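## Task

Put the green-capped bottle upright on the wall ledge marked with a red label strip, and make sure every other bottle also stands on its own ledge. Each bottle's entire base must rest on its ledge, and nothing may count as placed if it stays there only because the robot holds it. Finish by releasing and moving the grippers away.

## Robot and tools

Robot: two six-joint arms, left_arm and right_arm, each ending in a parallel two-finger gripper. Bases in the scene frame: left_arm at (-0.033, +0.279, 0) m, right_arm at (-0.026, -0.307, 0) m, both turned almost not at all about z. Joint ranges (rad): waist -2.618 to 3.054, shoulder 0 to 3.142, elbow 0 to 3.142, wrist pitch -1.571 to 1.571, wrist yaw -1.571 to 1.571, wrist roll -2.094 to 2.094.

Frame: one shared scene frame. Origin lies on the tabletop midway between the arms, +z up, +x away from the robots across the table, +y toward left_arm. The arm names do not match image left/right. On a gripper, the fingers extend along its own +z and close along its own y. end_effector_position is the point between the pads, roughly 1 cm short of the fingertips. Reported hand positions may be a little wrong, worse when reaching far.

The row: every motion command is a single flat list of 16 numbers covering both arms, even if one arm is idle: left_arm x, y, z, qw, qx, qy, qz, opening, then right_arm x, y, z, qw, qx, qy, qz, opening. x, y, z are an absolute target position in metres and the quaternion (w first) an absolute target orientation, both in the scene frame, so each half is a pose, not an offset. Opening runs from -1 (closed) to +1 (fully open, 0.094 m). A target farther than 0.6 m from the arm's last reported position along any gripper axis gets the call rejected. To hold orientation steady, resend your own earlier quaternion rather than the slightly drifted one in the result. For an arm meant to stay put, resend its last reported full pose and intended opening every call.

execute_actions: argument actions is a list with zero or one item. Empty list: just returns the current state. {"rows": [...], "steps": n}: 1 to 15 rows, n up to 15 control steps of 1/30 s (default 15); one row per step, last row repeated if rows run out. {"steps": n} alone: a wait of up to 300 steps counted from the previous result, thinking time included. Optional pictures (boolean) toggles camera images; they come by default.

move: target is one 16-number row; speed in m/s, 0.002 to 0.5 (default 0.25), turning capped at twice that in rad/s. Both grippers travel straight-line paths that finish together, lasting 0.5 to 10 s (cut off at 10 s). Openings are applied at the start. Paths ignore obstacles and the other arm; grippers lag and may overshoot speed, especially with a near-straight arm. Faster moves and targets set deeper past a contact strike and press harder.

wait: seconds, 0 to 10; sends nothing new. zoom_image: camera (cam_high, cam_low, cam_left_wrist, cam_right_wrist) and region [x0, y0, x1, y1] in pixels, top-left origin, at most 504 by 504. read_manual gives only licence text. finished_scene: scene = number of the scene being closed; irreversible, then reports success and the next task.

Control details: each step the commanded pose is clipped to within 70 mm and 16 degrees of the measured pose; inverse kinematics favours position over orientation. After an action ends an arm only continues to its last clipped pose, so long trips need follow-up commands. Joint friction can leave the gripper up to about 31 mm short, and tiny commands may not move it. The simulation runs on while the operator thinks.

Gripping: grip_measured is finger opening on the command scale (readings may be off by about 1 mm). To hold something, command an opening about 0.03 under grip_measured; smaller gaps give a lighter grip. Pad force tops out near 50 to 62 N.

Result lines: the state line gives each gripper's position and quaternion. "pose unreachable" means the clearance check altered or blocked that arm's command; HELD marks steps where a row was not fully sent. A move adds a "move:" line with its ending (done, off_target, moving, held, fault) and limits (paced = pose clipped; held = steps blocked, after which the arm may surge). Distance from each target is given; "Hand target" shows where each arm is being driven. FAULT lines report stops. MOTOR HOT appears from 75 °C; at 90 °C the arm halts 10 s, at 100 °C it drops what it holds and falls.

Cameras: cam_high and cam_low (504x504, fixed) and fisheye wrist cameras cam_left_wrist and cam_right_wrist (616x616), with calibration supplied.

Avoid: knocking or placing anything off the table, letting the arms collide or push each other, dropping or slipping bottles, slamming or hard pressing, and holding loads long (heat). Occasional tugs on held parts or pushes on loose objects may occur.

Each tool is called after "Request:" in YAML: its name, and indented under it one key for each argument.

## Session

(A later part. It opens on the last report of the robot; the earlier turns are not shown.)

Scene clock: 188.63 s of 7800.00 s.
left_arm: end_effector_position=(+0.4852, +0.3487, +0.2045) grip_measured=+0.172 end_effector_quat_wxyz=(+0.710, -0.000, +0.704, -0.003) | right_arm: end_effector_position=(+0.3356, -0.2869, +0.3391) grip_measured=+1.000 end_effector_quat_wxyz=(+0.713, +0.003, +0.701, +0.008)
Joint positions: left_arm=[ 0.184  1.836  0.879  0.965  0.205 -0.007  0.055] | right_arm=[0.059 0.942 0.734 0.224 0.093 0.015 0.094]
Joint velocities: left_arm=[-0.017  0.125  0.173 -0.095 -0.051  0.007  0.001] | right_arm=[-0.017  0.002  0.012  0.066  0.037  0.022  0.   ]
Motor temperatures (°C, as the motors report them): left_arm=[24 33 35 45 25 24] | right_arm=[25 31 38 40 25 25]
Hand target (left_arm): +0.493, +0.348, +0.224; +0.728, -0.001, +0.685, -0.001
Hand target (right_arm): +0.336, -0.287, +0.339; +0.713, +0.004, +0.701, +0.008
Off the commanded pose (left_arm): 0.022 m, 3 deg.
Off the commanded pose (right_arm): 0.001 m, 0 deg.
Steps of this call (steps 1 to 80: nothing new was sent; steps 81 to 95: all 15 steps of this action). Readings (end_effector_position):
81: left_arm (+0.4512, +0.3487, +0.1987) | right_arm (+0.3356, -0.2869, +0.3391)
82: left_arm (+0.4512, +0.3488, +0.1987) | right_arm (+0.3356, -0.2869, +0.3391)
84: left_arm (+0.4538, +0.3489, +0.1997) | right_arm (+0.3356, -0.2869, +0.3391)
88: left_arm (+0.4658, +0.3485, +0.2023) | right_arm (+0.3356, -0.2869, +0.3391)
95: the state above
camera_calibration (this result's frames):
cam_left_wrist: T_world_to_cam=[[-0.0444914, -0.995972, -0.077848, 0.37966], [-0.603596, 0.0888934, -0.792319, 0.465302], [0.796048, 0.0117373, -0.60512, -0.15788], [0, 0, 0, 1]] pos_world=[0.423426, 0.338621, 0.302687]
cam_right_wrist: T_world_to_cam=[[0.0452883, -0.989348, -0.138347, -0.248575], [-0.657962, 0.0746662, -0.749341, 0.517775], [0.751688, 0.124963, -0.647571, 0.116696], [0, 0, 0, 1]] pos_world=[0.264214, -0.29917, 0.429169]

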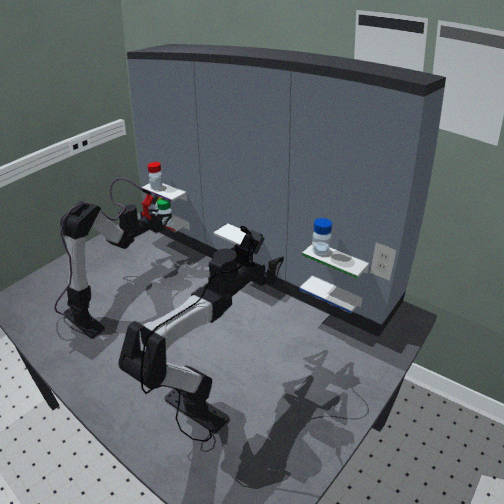

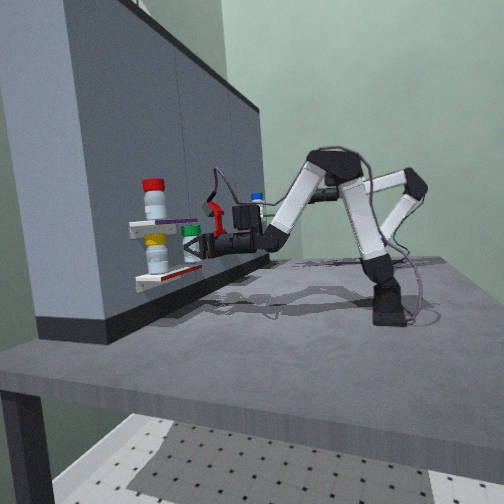

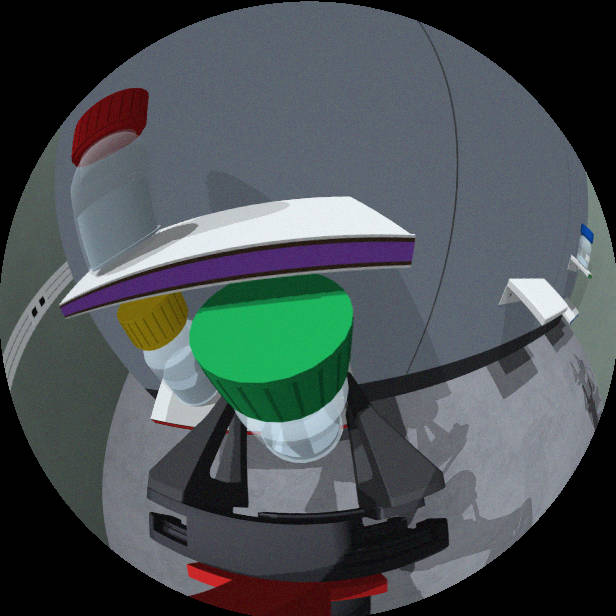

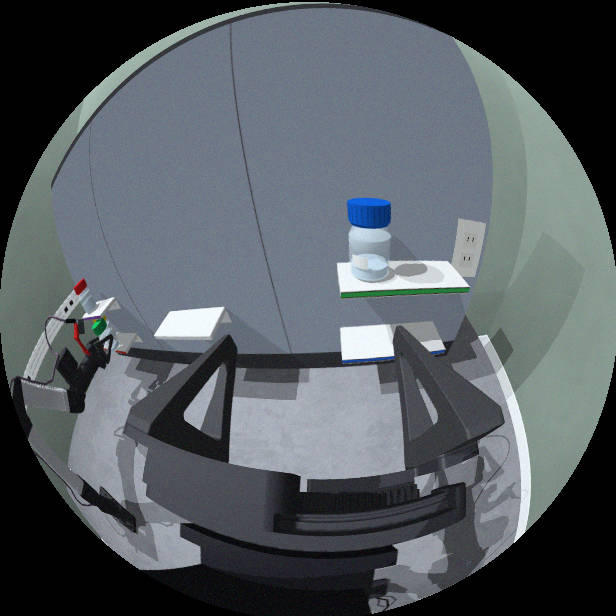

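Request:
execute_actions:
  actions:
    - {"rows":[[0.497,0.348,0.2235,0.7284,0,0.6852,0,0.11,0.3356,-0.2874,0.3394,0.713,0.004,0.701,0.008,1],[0.4995,0.348,0.2228,0.7284,0,0.6852,0,0.11,0.3356,-0.2874,0.3394,0.713,0.004,0.701,0.008,1],[0.5025,0.348,0.222,0.7284,0,0.6852,0,0.11,0.3356,-0.2874,0.3394,0.713,0.004,0.701,0.008,1],[0.5055,0.348,0.2212,0.7284,0,0.6852,0,0.11,0.3356,-0.2874,0.3394,0.713,0.004,0.701,0.008,1],[0.5085,0.348,0.2204,0.7284,0,0.6852,0,0.11,0.3356,-0.2874,0.3394,0.713,0.004,0.701,0.008,1],[0.5115,0.348,0.2196,0.7284,0,0.6852,0,0.11,0.3356,-0.2874,0.3394,0.713,0.004,0.701,0.008,1],[0.5145,0.348,0.2188,0.7284,0,0.6852,0,0.11,0.3356,-0.2874,0.3394,0.713,0.004,0.701,0.008,1],[0.5175,0.348,0.218,0.7284,0,0.6852,0,0.11,0.3356,-0.2874,0.3394,0.713,0.004,0.701,0.008,1],[0.5205,0.348,0.2172,0.7284,0,0.6852,0,0.11,0.3356,-0.2874,0.3394,0.713,0.004,0.701,0.008,1],[0.5235,0.348,0.2164,0.7284,0,0.6852,0,0.11,0.3356,-0.2874,0.3394,0.713,0.004,0.701,0.008,1],[0.526,0.348,0.2157,0.7284,0,0.6852,0,0.11,0.3356,-0.2874,0.3394,0.713,0.004,0.701,0.008,1],[0.528,0.348,0.2152,0.7284,0,0.6852,0,0.11,0.3356,-0.2874,0.3394,0.713,0.004,0.701,0.008,1],[0.530,0.348,0.2147,0.7284,0,0.6852,0,0.11,0.3356,-0.2874,0.3394,0.713,0.004,0.701,0.008,1]],"steps":15}
  pictures: false

Request:
execute_actions:
  actions:
    - {"steps":8}

Request:
zoom_image:
  camera: "cam_low"
  region: [100, 150, 280, 310]

Scene clock: 194.47 s of 7800.00 s.
left_arm: end_effector_position=(+0.5207, +0.3490, +0.1934) grip_measured=+0.172 end_effector_quat_wxyz=(+0.708, -0.001, +0.706, -0.004) | right_arm: end_effector_position=(+0.3356, -0.2869, +0.3391) grip_measured=+1.000 end_effector_quat_wxyz=(+0.713, +0.003, +0.701, +0.008)
Joint positions: left_arm=[ 0.166  1.971  1.023  0.951  0.187 -0.007  0.055] | right_arm=[0.059 0.942 0.734 0.224 0.093 0.015 0.094]
Joint velocities: left_arm=[-0.012  0.129  0.081 -0.051 -0.037  0.037 -0.   ] | right_arm=[-0.027 -0.012 -0.007 -0.007  0.007 -0.022  0.   ]
Motor temperatures (°C, as the motors report them): left_arm=[24 33 36 45 25 24] | right_arm=[25 30 38 40 25 25]
Hand target (left_arm): +0.528, +0.348, +0.214; +0.728, -0.000, +0.685, -0.001
Hand target (right_arm): +0.336, -0.287, +0.339; +0.713, +0.004, +0.701, +0.008
Off the commanded pose (left_arm): 0.023 m, 3 deg.
Off the commanded pose (right_arm): 0.001 m, 0 deg.
Steps of this call (steps 1 to 90: nothing new was sent; then 2.33 s passed at rest; steps 91 to 105: all 15 steps of this action). Readings (end_effector_position):
91: left_arm (+0.4865, +0.3492, +0.2040) | right_arm (+0.3356, -0.2869, +0.3391)
92: left_arm (+0.4871, +0.3494, +0.2038) | right_arm (+0.3356, -0.2869, +0.3391)
94: left_arm (+0.4913, +0.3496, +0.2043) | right_arm (+0.3356, -0.2869, +0.3391)
98: left_arm (+0.5035, +0.3490, +0.2019) | right_arm (+0.3356, -0.2869, +0.3391)
105: the state above

Scene clock: 194.73 s of 7800.00 s.
left_arm: end_effector_position=(+0.5215, +0.3496, +0.1918) grip_measured=+0.172 end_effector_quat_wxyz=(+0.707, -0.002, +0.708, -0.003) | right_arm: end_effector_position=(+0.3356, -0.2869, +0.3391) grip_measured=+1.000 end_effector_quat_wxyz=(+0.713, +0.003, +0.701, +0.008)
Joint positions: left_arm=[ 0.166  1.974  1.026  0.947  0.185 -0.007  0.055] | right_arm=[0.059 0.942 0.734 0.224 0.093 0.015 0.094]
Joint velocities: left_arm=[-0.007 -0.022  0.007 -0.007  0.007 -0.007  0.001] | right_arm=[-0.012 -0.002 -0.002  0.051  0.081 -0.066  0.   ]
Motor temperatures (°C, as the motors report them): left_arm=[24 33 36 45 25 24] | right_arm=[25 30 38 40 25 25]
Hand target (left_arm): +0.528, +0.348, +0.214; +0.728, -0.000, +0.685, -0.001
Hand target (right_arm): +0.336, -0.287, +0.339; +0.713, +0.004, +0.701, +0.008
Off the commanded pose (left_arm): 0.024 m, 4 deg.
Off the commanded pose (right_arm): 0.001 m, 0 deg.
Steps of this call (steps 1 to 8: nothing new was sent). Readings (end_effector_position):
1: left_arm (+0.5213, +0.3492, +0.1926) | right_arm (+0.3356, -0.2869, +0.3391)
2: left_arm (+0.5215, +0.3493, +0.1921) | right_arm (+0.3356, -0.2869, +0.3391)
4: left_arm (+0.5215, +0.3495, +0.1918) | right_arm (+0.3356, -0.2869, +0.3391)
8: the state above
camera_calibration (this result's frames):
cam_left_wrist: T_world_to_cam=[[-0.0425486, -0.996232, -0.0755685, 0.379777], [-0.611211, 0.085787, -0.786805, 0.481053], [0.790323, 0.0127109, -0.612559, -0.190446], [0, 0, 0, 1]] pos_world=[0.460698, 0.339499, 0.290535]
cam_right_wrist: T_world_to_cam=[[0.0452883, -0.989348, -0.138347, -0.248575], [-0.657962, 0.0746662, -0.749341, 0.517775], [0.751688, 0.124963, -0.647571, 0.116696], [0, 0, 0, 1]] pos_world=[0.264214, -0.29917, 0.429169]

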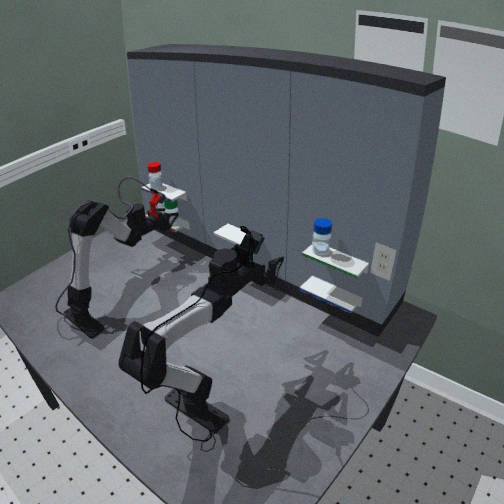

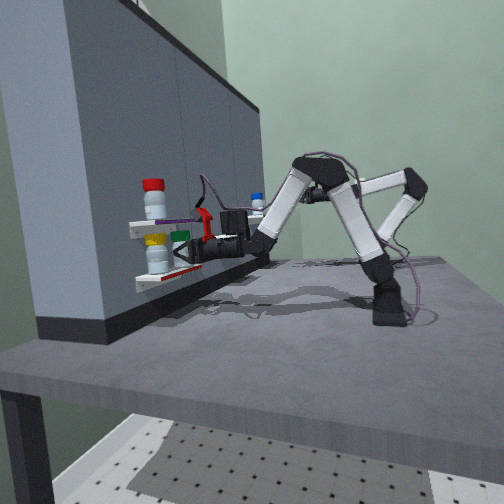

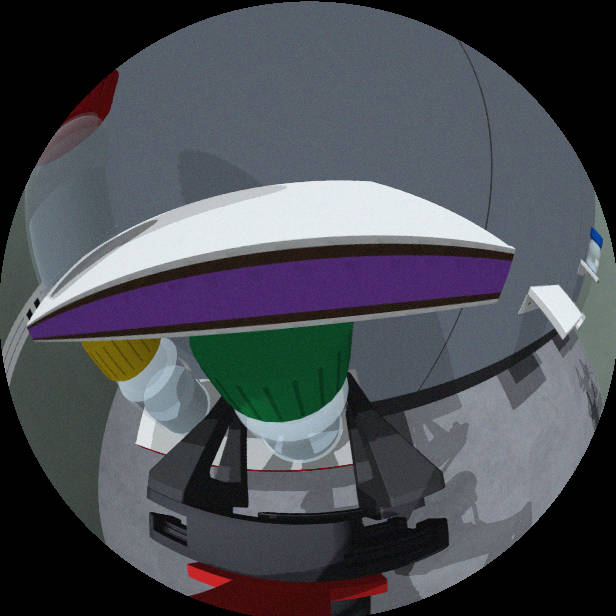

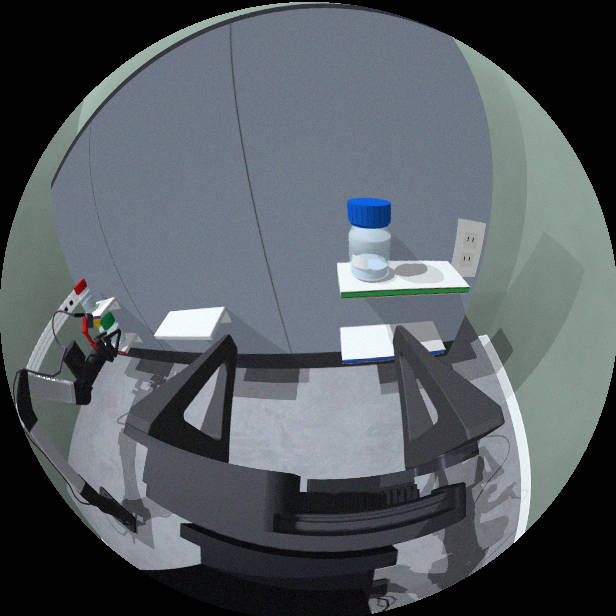

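Region (100, 150, 280, 310) of cam_low's 504x504 image, scaled by 2.800, with more detail than that image has.

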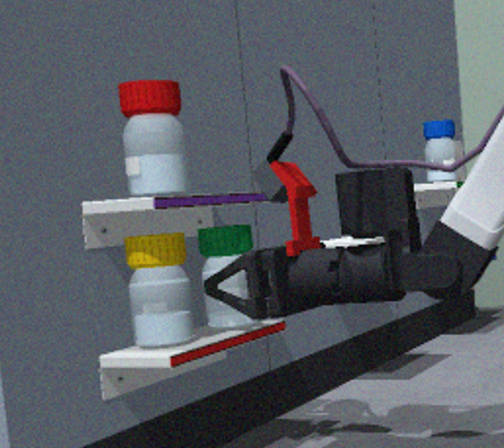

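Request:
zoom_image:
  camera: "cam_left_wrist"
  region: [220, 380, 400, 500]

Region (220, 380, 400, 500) of cam_left_wrist's 616x616 image, scaled by 2.800, with more detail than that image has.

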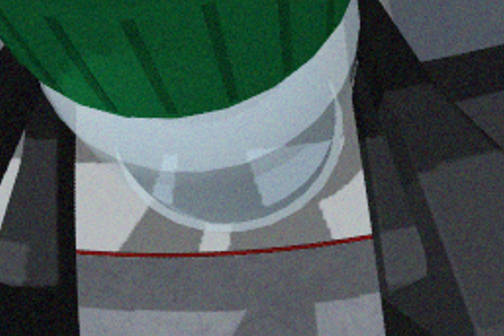

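Request:
execute_actions:
  actions:
    - {"rows":[[0.531,0.348,0.2147,0.7284,0,0.6852,0,0.11,0.3356,-0.2874,0.3394,0.713,0.004,0.701,0.008,1],[0.532,0.348,0.2147,0.7284,0,0.6852,0,0.11,0.3356,-0.2874,0.3394,0.713,0.004,0.701,0.008,1],[0.533,0.348,0.2147,0.7284,0,0.6852,0,0.11,0.3356,-0.2874,0.3394,0.713,0.004,0.701,0.008,1],[0.534,0.348,0.2147,0.7284,0,0.6852,0,0.11,0.3356,-0.2874,0.3394,0.713,0.004,0.701,0.008,1]],"steps":10}
  pictures: false

Request:
execute_actions:
  actions:
    - {"rows":[[0.5342,0.348,0.2139,0.7279,0,0.6857,0,0.11,0.3356,-0.2874,0.3394,0.713,0.004,0.701,0.008,1],[0.5343,0.348,0.2131,0.7274,0,0.6863,0,0.11,0.3356,-0.2874,0.3394,0.713,0.004,0.701,0.008,1],[0.5344,0.348,0.2123,0.7269,0,0.6868,0,0.11,0.3356,-0.2874,0.3394,0.713,0.004,0.701,0.008,1],[0.5346,0.348,0.2115,0.7264,0,0.6873,0,0.11,0.3356,-0.2874,0.3394,0.713,0.004,0.701,0.008,1],[0.5347,0.348,0.2107,0.7259,0,0.6879,0,0.11,0.3356,-0.2874,0.3394,0.713,0.004,0.701,0.008,1],[0.5349,0.348,0.2099,0.7254,0,0.6884,0,0.11,0.3356,-0.2874,0.3394,0.713,0.004,0.701,0.008,1],[0.5350,0.348,0.2091,0.7249,0,0.6889,0,0.11,0.3356,-0.2874,0.3394,0.713,0.004,0.701,0.008,1],[0.5352,0.348,0.2083,0.7243,0,0.6895,0,0.11,0.3356,-0.2874,0.3394,0.713,0.004,0.701,0.008,1],[0.5353,0.348,0.2075,0.7238,0,0.6900,0,0.11,0.3356,-0.2874,0.3394,0.713,0.004,0.701,0.008,1],[0.5355,0.348,0.2067,0.7233,0,0.6905,0,0.11,0.3356,-0.2874,0.3394,0.713,0.004,0.701,0.008,1],[0.5356,0.348,0.2059,0.7228,0,0.6911,0,0.11,0.3356,-0.2874,0.3394,0.713,0.004,0.701,0.008,1]],"steps":15}
  pictures: false

Scene clock: 204.67 s of 7800.00 s.
left_arm: end_effector_position=(+0.5258, +0.3509, +0.1959) grip_measured=+0.172 end_effector_quat_wxyz=(+0.710, -0.002, +0.704, -0.001) | right_arm: end_effector_position=(+0.3356, -0.2869, +0.3391) grip_measured=+1.000 end_effector_quat_wxyz=(+0.713, +0.003, +0.701, +0.008)
Joint positions: left_arm=[ 0.166  1.983  1.048  0.943  0.182 -0.007  0.055] | right_arm=[0.059 0.942 0.734 0.224 0.093 0.015 0.094]
Joint velocities: left_arm=[-0.002  0.007  0.012  0.007 -0.037 -0.066 -0.   ] | right_arm=[-0.002  0.007 -0.007 -0.007 -0.051 -0.007  0.   ]
Motor temperatures (°C, as the motors report them): left_arm=[24 34 37 46 25 24] | right_arm=[25 30 39 41 25 25]
Hand target (left_arm): +0.533, +0.348, +0.215; +0.728, -0.000, +0.685, -0.001
Hand target (right_arm): +0.336, -0.287, +0.339; +0.713, +0.004, +0.701, +0.008
Off the commanded pose (left_arm): 0.021 m, 3 deg.
Off the commanded pose (right_arm): 0.001 m, 0 deg.
Steps of this call (steps 1 to 90: nothing new was sent; then 6.60 s passed at rest; steps 91 to 100: all 10 steps of this action). Readings (end_effector_position):
91: left_arm (+0.5215, +0.3497, +0.1918) | right_arm (+0.3356, -0.2869, +0.3391)
92: left_arm (+0.5215, +0.3497, +0.1917) | right_arm (+0.3356, -0.2869, +0.3391)
94: left_arm (+0.5227, +0.3501, +0.1924) | right_arm (+0.3356, -0.2869, +0.3391)
98: left_arm (+0.5254, +0.3508, +0.1953) | right_arm (+0.3356, -0.2869, +0.3391)
100: the state above

Scene clock: 205.17 s of 7800.00 s.
left_arm: end_effector_position=(+0.5270, +0.3507, +0.1907) grip_measured=+0.172 end_effector_quat_wxyz=(+0.707, -0.003, +0.708, -0.001) | right_arm: end_effector_position=(+0.3356, -0.2869, +0.3391) grip_measured=+1.000 end_effector_quat_wxyz=(+0.713, +0.003, +0.701, +0.008)
Joint positions: left_arm=[ 0.164  1.993  1.05   0.942  0.178 -0.007  0.055] | right_arm=[0.059 0.942 0.734 0.224 0.093 0.015 0.094]
Joint velocities: left_arm=[-0.007  0.012 -0.012  0.037 -0.022 -0.007 -0.   ] | right_arm=[ 0.012  0.002  0.007 -0.007  0.037  0.037  0.   ]
Motor temperatures (°C, as the motors report them): left_arm=[24 34 37 46 25 24] | right_arm=[25 29 39 41 25 25]
Hand target (left_arm): +0.534, +0.348, +0.206; +0.723, -0.000, +0.691, -0.001
Hand target (right_arm): +0.336, -0.287, +0.339; +0.713, +0.004, +0.701, +0.008
Off the commanded pose (left_arm): 0.018 m, 3 deg.
Off the commanded pose (right_arm): 0.001 m, 0 deg.
Steps of this call (steps 1 to 15: all 15 steps of this action). Readings (end_effector_position):
1: left_arm (+0.5258, +0.3509, +0.1961) | right_arm (+0.3356, -0.2869, +0.3391)
2: left_arm (+0.5259, +0.3509, +0.1959) | right_arm (+0.3356, -0.2869, +0.3391)
4: left_arm (+0.5263, +0.3510, +0.1950) | right_arm (+0.3356, -0.2869, +0.3391)
8: left_arm (+0.5268, +0.3510, +0.1910) | right_arm (+0.3356, -0.2869, +0.3391)
15: the state above

Request:
execute_actions:
  actions:
    - {"rows":[[0.5357,0.348,0.2049,0.7222,0,0.6917,0,0.11,0.3356,-0.2874,0.3394,0.713,0.004,0.701,0.008,1],[0.5359,0.348,0.2039,0.7215,0,0.6924,0,0.11,0.3356,-0.2874,0.3394,0.713,0.004,0.701,0.008,1],[0.5361,0.348,0.2029,0.7209,0,0.6931,0,0.11,0.3356,-0.2874,0.3394,0.713,0.004,0.701,0.008,1],[0.5362,0.348,0.2019,0.7203,0,0.6937,0,0.11,0.3356,-0.2874,0.3394,0.713,0.004,0.701,0.008,1],[0.5364,0.348,0.2009,0.7196,0,0.6944,0,0.11,0.3356,-0.2874,0.3394,0.713,0.004,0.701,0.008,1],[0.5366,0.348,0.1999,0.7190,0,0.6950,0,0.11,0.3356,-0.2874,0.3394,0.713,0.004,0.701,0.008,1]],"steps":12}

Request:
zoom_image:
  camera: "cam_low"
  region: [120, 190, 240, 300]

Request:
zoom_image:
  camera: "cam_left_wrist"
  region: [220, 380, 400, 500]

Scene clock: 207.67 s of 7800.00 s.
left_arm: end_effector_position=(+0.5273, +0.3508, +0.1902) grip_measured=+0.172 end_effector_quat_wxyz=(+0.708, -0.003, +0.707, -0.001) | right_arm: end_effector_position=(+0.3356, -0.2869, +0.3391) grip_measured=+1.000 end_effector_quat_wxyz=(+0.713, +0.003, +0.701, +0.008)
Joint positions: left_arm=[ 0.164  1.998  1.05   0.95   0.177 -0.007  0.055] | right_arm=[0.059 0.942 0.734 0.224 0.093 0.015 0.094]
Joint velocities: left_arm=[ 0.012 -0.007  0.002 -0.022 -0.125  0.051 -0.001] | right_arm=[ 0.012 -0.017 -0.012  0.037 -0.007 -0.007  0.   ]
Motor temperatures (°C, as the motors report them): left_arm=[24 34 37 46 25 24] | right_arm=[25 29 39 41 25 25]
Hand target (left_arm): +0.536, +0.348, +0.200; +0.719, -0.000, +0.695, -0.000
Hand target (right_arm): +0.336, -0.287, +0.339; +0.713, +0.004, +0.701, +0.008
Off the commanded pose (left_arm): 0.014 m, 2 deg.
Off the commanded pose (right_arm): 0.001 m, 0 deg.
Steps of this call (steps 1 to 63: nothing new was sent; steps 64 to 75: all 12 steps of this action). Readings (end_effector_position):
64: left_arm (+0.5270, +0.3507, +0.1907) | right_arm (+0.3356, -0.2869, +0.3391)
65: left_arm (+0.5270, +0.3507, +0.1907) | right_arm (+0.3356, -0.2869, +0.3391)
67: left_arm (+0.5270, +0.3507, +0.1907) | right_arm (+0.3356, -0.2869, +0.3391)
71: left_arm (+0.5272, +0.3508, +0.1901) | right_arm (+0.3356, -0.2869, +0.3391)
75: the state above
camera_calibration (this result's frames):
cam_left_wrist: T_world_to_cam=[[-0.0369997, -0.996403, -0.076236, 0.37838], [-0.609297, 0.0829612, -0.78859, 0.483556], [0.792078, 0.0172728, -0.610175, -0.198988], [0, 0, 0, 1]] pos_world=[0.466243, 0.340339, 0.288756]
cam_right_wrist: T_world_to_cam=[[0.0452883, -0.989348, -0.138347, -0.248575], [-0.657962, 0.0746662, -0.749341, 0.517775], [0.751688, 0.124963, -0.647571, 0.116696], [0, 0, 0, 1]] pos_world=[0.264214, -0.29917, 0.429169]

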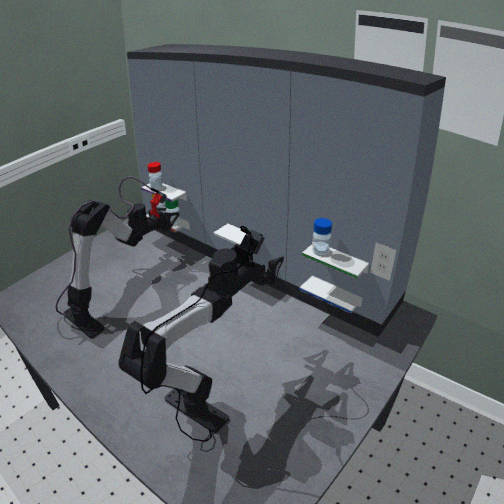

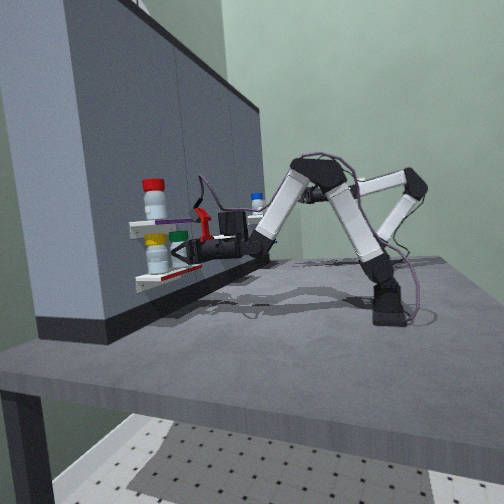

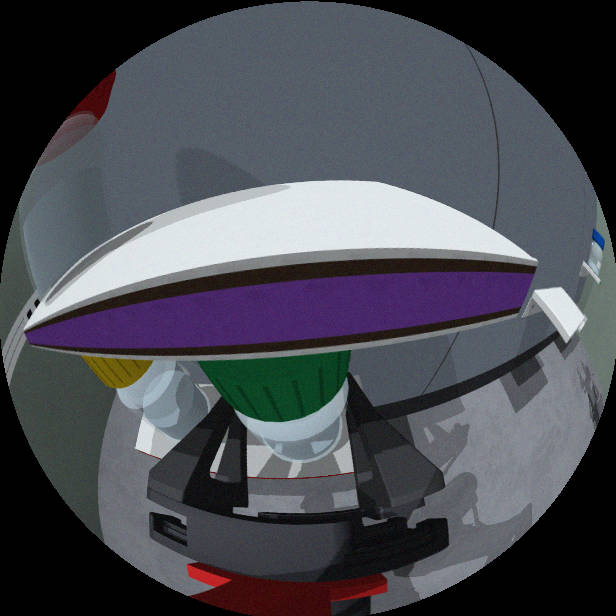

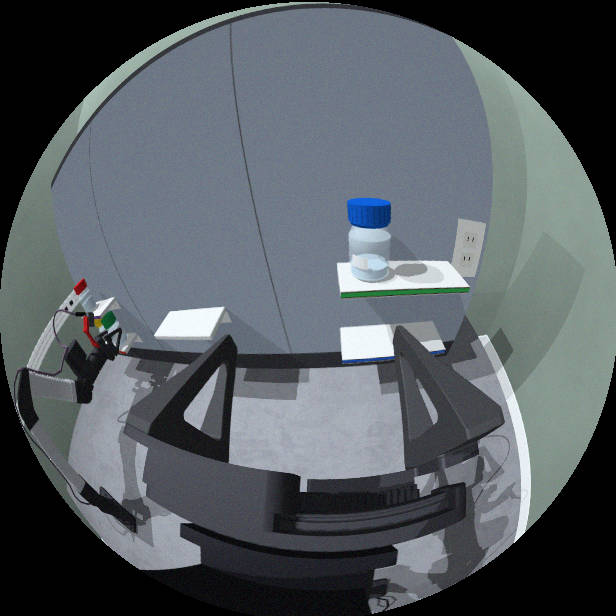

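Region (120, 190, 240, 300) of cam_low's 504x504 image, scaled by 4.200, with more detail than that image has; it fills the top 462 rows of this view, and the rest is white.

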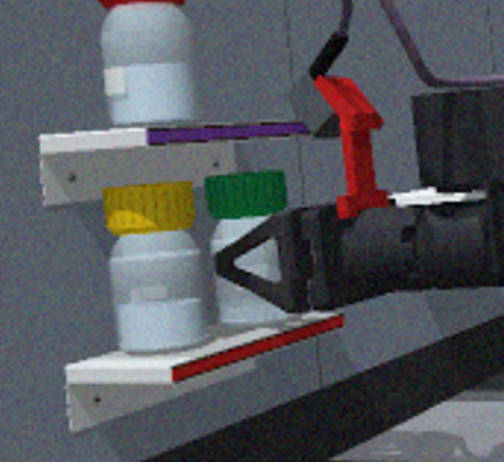

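Region (220, 380, 400, 500) of cam_left_wrist's 616x616 image, scaled by 2.800, with more detail than that image has.

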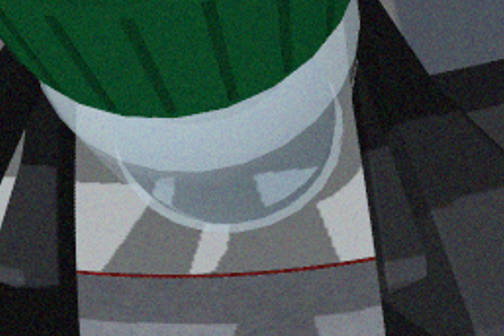

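Request:
execute_actions:
  actions:
    - {"rows":[[0.5273,0.3508,0.1902,0.708,-0.003,0.707,-0.001,0.13,0.3356,-0.2874,0.3394,0.713,0.004,0.701,0.008,1],[0.5273,0.3508,0.1902,0.708,-0.003,0.707,-0.001,0.15,0.3356,-0.2874,0.3394,0.713,0.004,0.701,0.008,1],[0.5273,0.3508,0.1902,0.708,-0.003,0.707,-0.001,0.17,0.3356,-0.2874,0.3394,0.713,0.004,0.701,0.008,1],[0.5273,0.3508,0.1902,0.708,-0.003,0.707,-0.001,0.20,0.3356,-0.2874,0.3394,0.713,0.004,0.701,0.008,1],[0.5273,0.3508,0.1902,0.708,-0.003,0.707,-0.001,0.26,0.3356,-0.2874,0.3394,0.713,0.004,0.701,0.008,1],[0.5273,0.3508,0.1902,0.708,-0.003,0.707,-0.001,0.34,0.3356,-0.2874,0.3394,0.713,0.004,0.701,0.008,1],[0.5273,0.3508,0.1902,0.708,-0.003,0.707,-0.001,0.44,0.3356,-0.2874,0.3394,0.713,0.004,0.701,0.008,1],[0.5273,0.3508,0.1902,0.708,-0.003,0.707,-0.001,0.55,0.3356,-0.2874,0.3394,0.713,0.004,0.701,0.008,1],[0.5273,0.3508,0.1902,0.708,-0.003,0.707,-0.001,0.65,0.3356,-0.2874,0.3394,0.713,0.004,0.701,0.008,1],[0.5273,0.3508,0.1902,0.708,-0.003,0.707,-0.001,0.72,0.3356,-0.2874,0.3394,0.713,0.004,0.701,0.008,1]],"steps":13}

Scene clock: 210.83 s of 7800.00 s.
left_arm: end_effector_position=(+0.5273, +0.3508, +0.1902) grip_measured=+0.717 end_effector_quat_wxyz=(+0.708, -0.003, +0.707, -0.001) | right_arm: end_effector_position=(+0.3356, -0.2869, +0.3391) grip_measured=+1.000 end_effector_quat_wxyz=(+0.713, +0.003, +0.701, +0.008)
Joint positions: left_arm=[ 0.164  1.998  1.05   0.95   0.177 -0.007  0.081] | right_arm=[0.059 0.942 0.734 0.224 0.093 0.015 0.094]
Joint velocities: left_arm=[-0.007 -0.002 -0.017  0.007 -0.037 -0.007  0.   ] | right_arm=[-0.002 -0.012  0.007  0.066 -0.066 -0.066  0.   ]
Motor temperatures (°C, as the motors report them): left_arm=[24 35 37 46 25 24] | right_arm=[25 29 39 41 25 25]
Hand target (left_arm): +0.527, +0.351, +0.190; +0.708, -0.003, +0.707, -0.001
Hand target (right_arm): +0.336, -0.287, +0.339; +0.713, +0.004, +0.701, +0.008
Off the commanded pose (left_arm): 0.000 m, 0 deg.
Off the commanded pose (right_arm): 0.001 m, 0 deg.
Steps of this call (steps 1 to 82: nothing new was sent; steps 83 to 95: all 13 steps of this action). Readings (end_effector_position):
83: left_arm (+0.5273, +0.3508, +0.1902) | right_arm (+0.3356, -0.2869, +0.3391)
84: left_arm (+0.5273, +0.3508, +0.1902) | right_arm (+0.3356, -0.2869, +0.3391)
86: left_arm (+0.5273, +0.3508, +0.1902) | right_arm (+0.3356, -0.2869, +0.3391)
90: left_arm (+0.5273, +0.3508, +0.1902) | right_arm (+0.3356, -0.2869, +0.3391)
95: the state above
camera_calibration (this result's frames):
cam_left_wrist: T_world_to_cam=[[-0.0369997, -0.996403, -0.076236, 0.37838], [-0.609297, 0.0829612, -0.78859, 0.483556], [0.792078, 0.0172728, -0.610175, -0.198988], [0, 0, 0, 1]] pos_world=[0.466243, 0.340339, 0.288756]
cam_right_wrist: T_world_to_cam=[[0.0452883, -0.989348, -0.138347, -0.248575], [-0.657962, 0.0746662, -0.749341, 0.517775], [0.751688, 0.124963, -0.647571, 0.116696], [0, 0, 0, 1]] pos_world=[0.264214, -0.29917, 0.429169]

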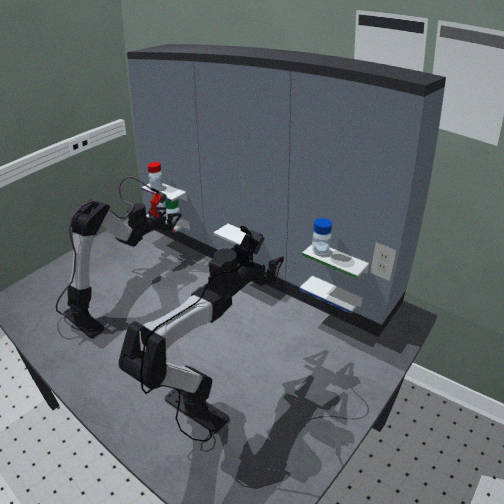

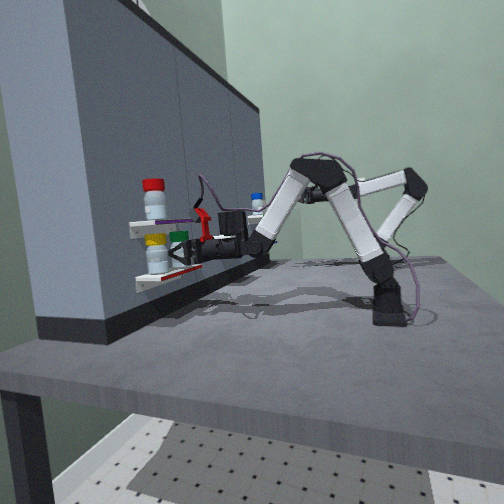

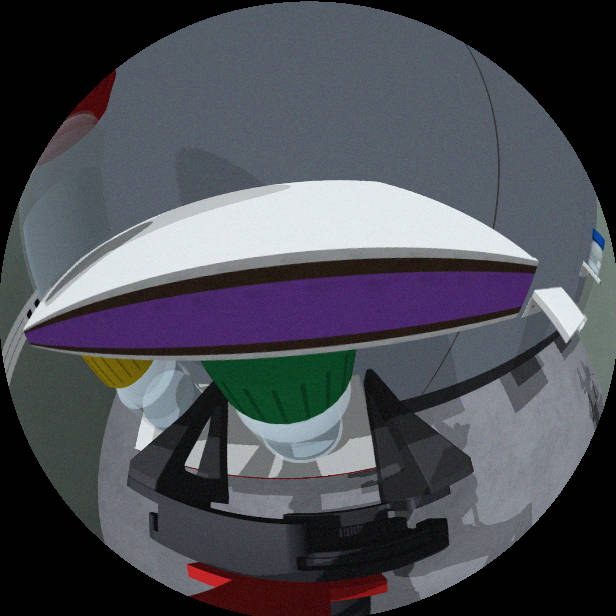

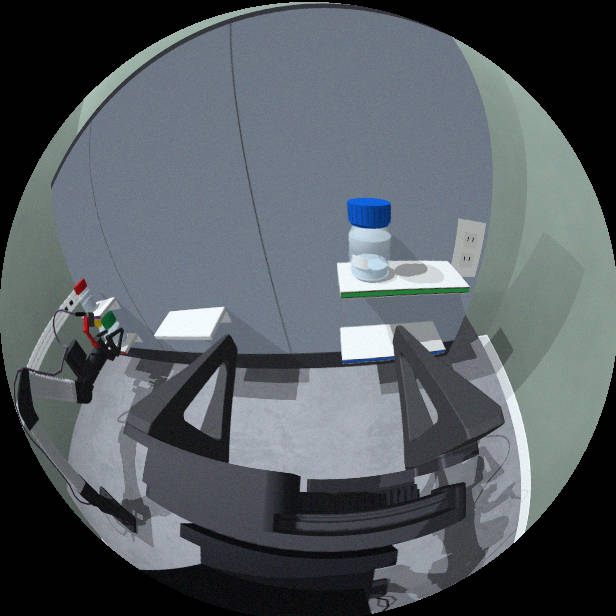

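Request:
move:
  target: [0.33,0.3508,0.25,0.7071,0,0.7071,0,0.72,0.3356,-0.2874,0.3394,0.713,0.004,0.701,0.008,1]
  speed: 0.2

Request:
zoom_image:
  camera: "cam_left_wrist"
  region: [120, 120, 420, 400]

Request:
zoom_image:
  camera: "cam_low"
  region: [120, 170, 260, 300]

Scene clock: 214.03 s of 7800.00 s.
left_arm: end_effector_position=(+0.3345, +0.3483, +0.2662) grip_measured=+0.718 end_effector_quat_wxyz=(+0.718, +0.001, +0.696, +0.002) | right_arm: end_effector_position=(+0.3356, -0.2869, +0.3391) grip_measured=+1.000 end_effector_quat_wxyz=(+0.713, +0.003, +0.701, +0.008)
Joint positions: left_arm=[ 0.321  1.089  0.487  0.636  0.336 -0.007  0.081] | right_arm=[0.059 0.942 0.734 0.224 0.093 0.015 0.094]
Joint velocities: left_arm=[-0.007  0.017 -0.007  0.022  0.037 -0.022  0.001] | right_arm=[ 0.002  0.017 -0.002  0.051 -0.066 -0.081  0.   ]
Motor temperatures (°C, as the motors report them): left_arm=[24 35 37 45 25 24] | right_arm=[25 29 39 41 25 25]
Hand target (left_arm): +0.330, +0.348, +0.253; +0.707, +0.001, +0.707, +0.001
Hand target (right_arm): +0.336, -0.287, +0.339; +0.713, +0.004, +0.701, +0.008
Off the commanded pose (left_arm): 0.017 m, 2 deg.
Off the commanded pose (right_arm): 0.001 m, 0 deg.
move: off_target (left_arm)
camera_calibration (this result's frames):
cam_left_wrist: T_world_to_cam=[[-0.0363835, -0.995426, -0.0883397, 0.377196], [-0.5848, 0.0928898, -0.805841, 0.419162], [0.810361, 0.0223417, -0.585505, -0.0143084], [0, 0, 0, 1]] pos_world=[0.270445, 0.336855, 0.362722]
cam_right_wrist: T_world_to_cam=[[0.0452883, -0.989348, -0.138347, -0.248575], [-0.657962, 0.0746662, -0.749341, 0.517775], [0.751688, 0.124963, -0.647571, 0.116696], [0, 0, 0, 1]] pos_world=[0.264214, -0.29917, 0.429169]

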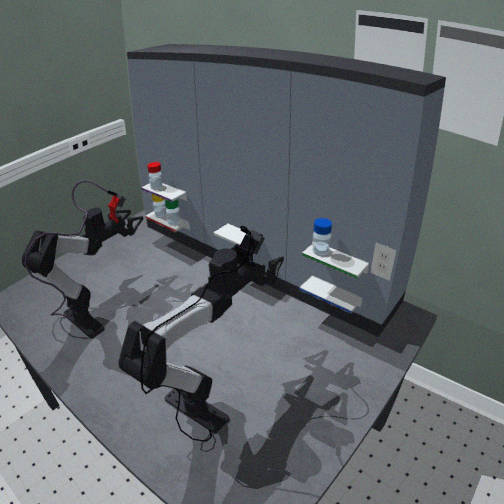

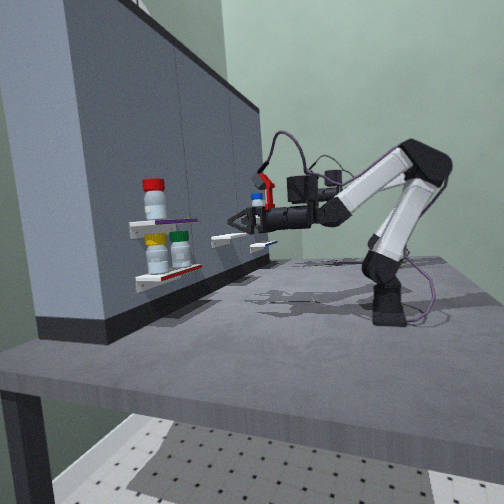

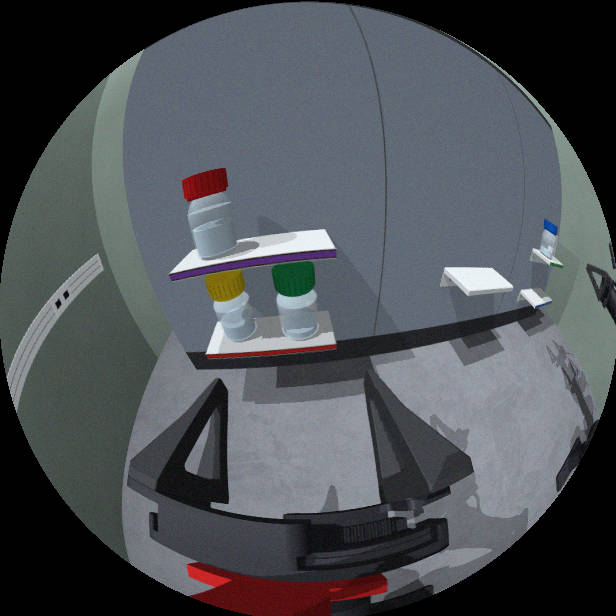

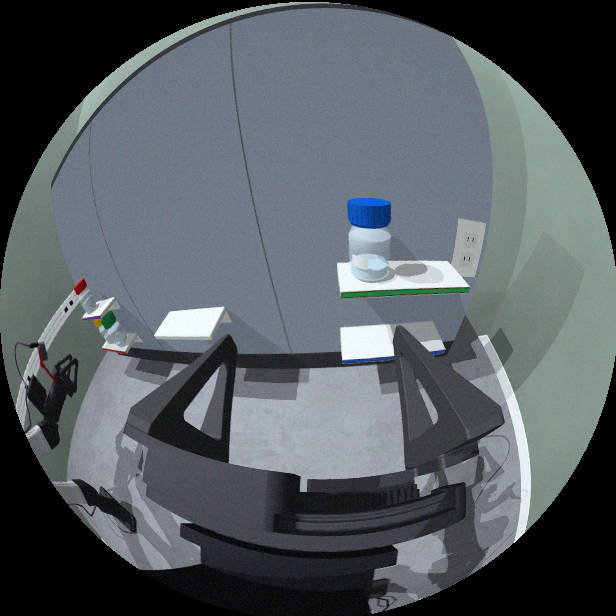

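Region (120, 120, 420, 400) of cam_left_wrist's 616x616 image, scaled by 1.680, with more detail than that image has; it fills the top 470 rows of this view, and the rest is white.

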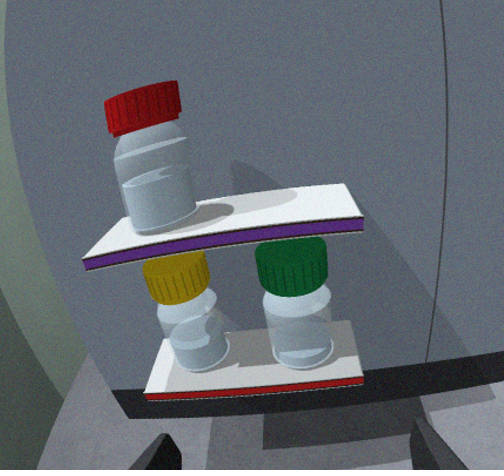

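Region (120, 170, 260, 300) of cam_low's 504x504 image, scaled by 3.600, with more detail than that image has; it fills the top 468 rows of this view, and the rest is white.

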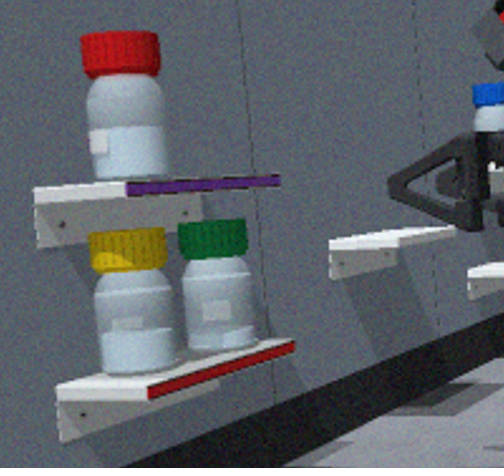

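The green-cap bottle stands fully on the red-strip ledge, the other bottles are untouched, and both arms are clear.

Request:
finished_scene:
  scene: 1

The scene is finished: the task was done.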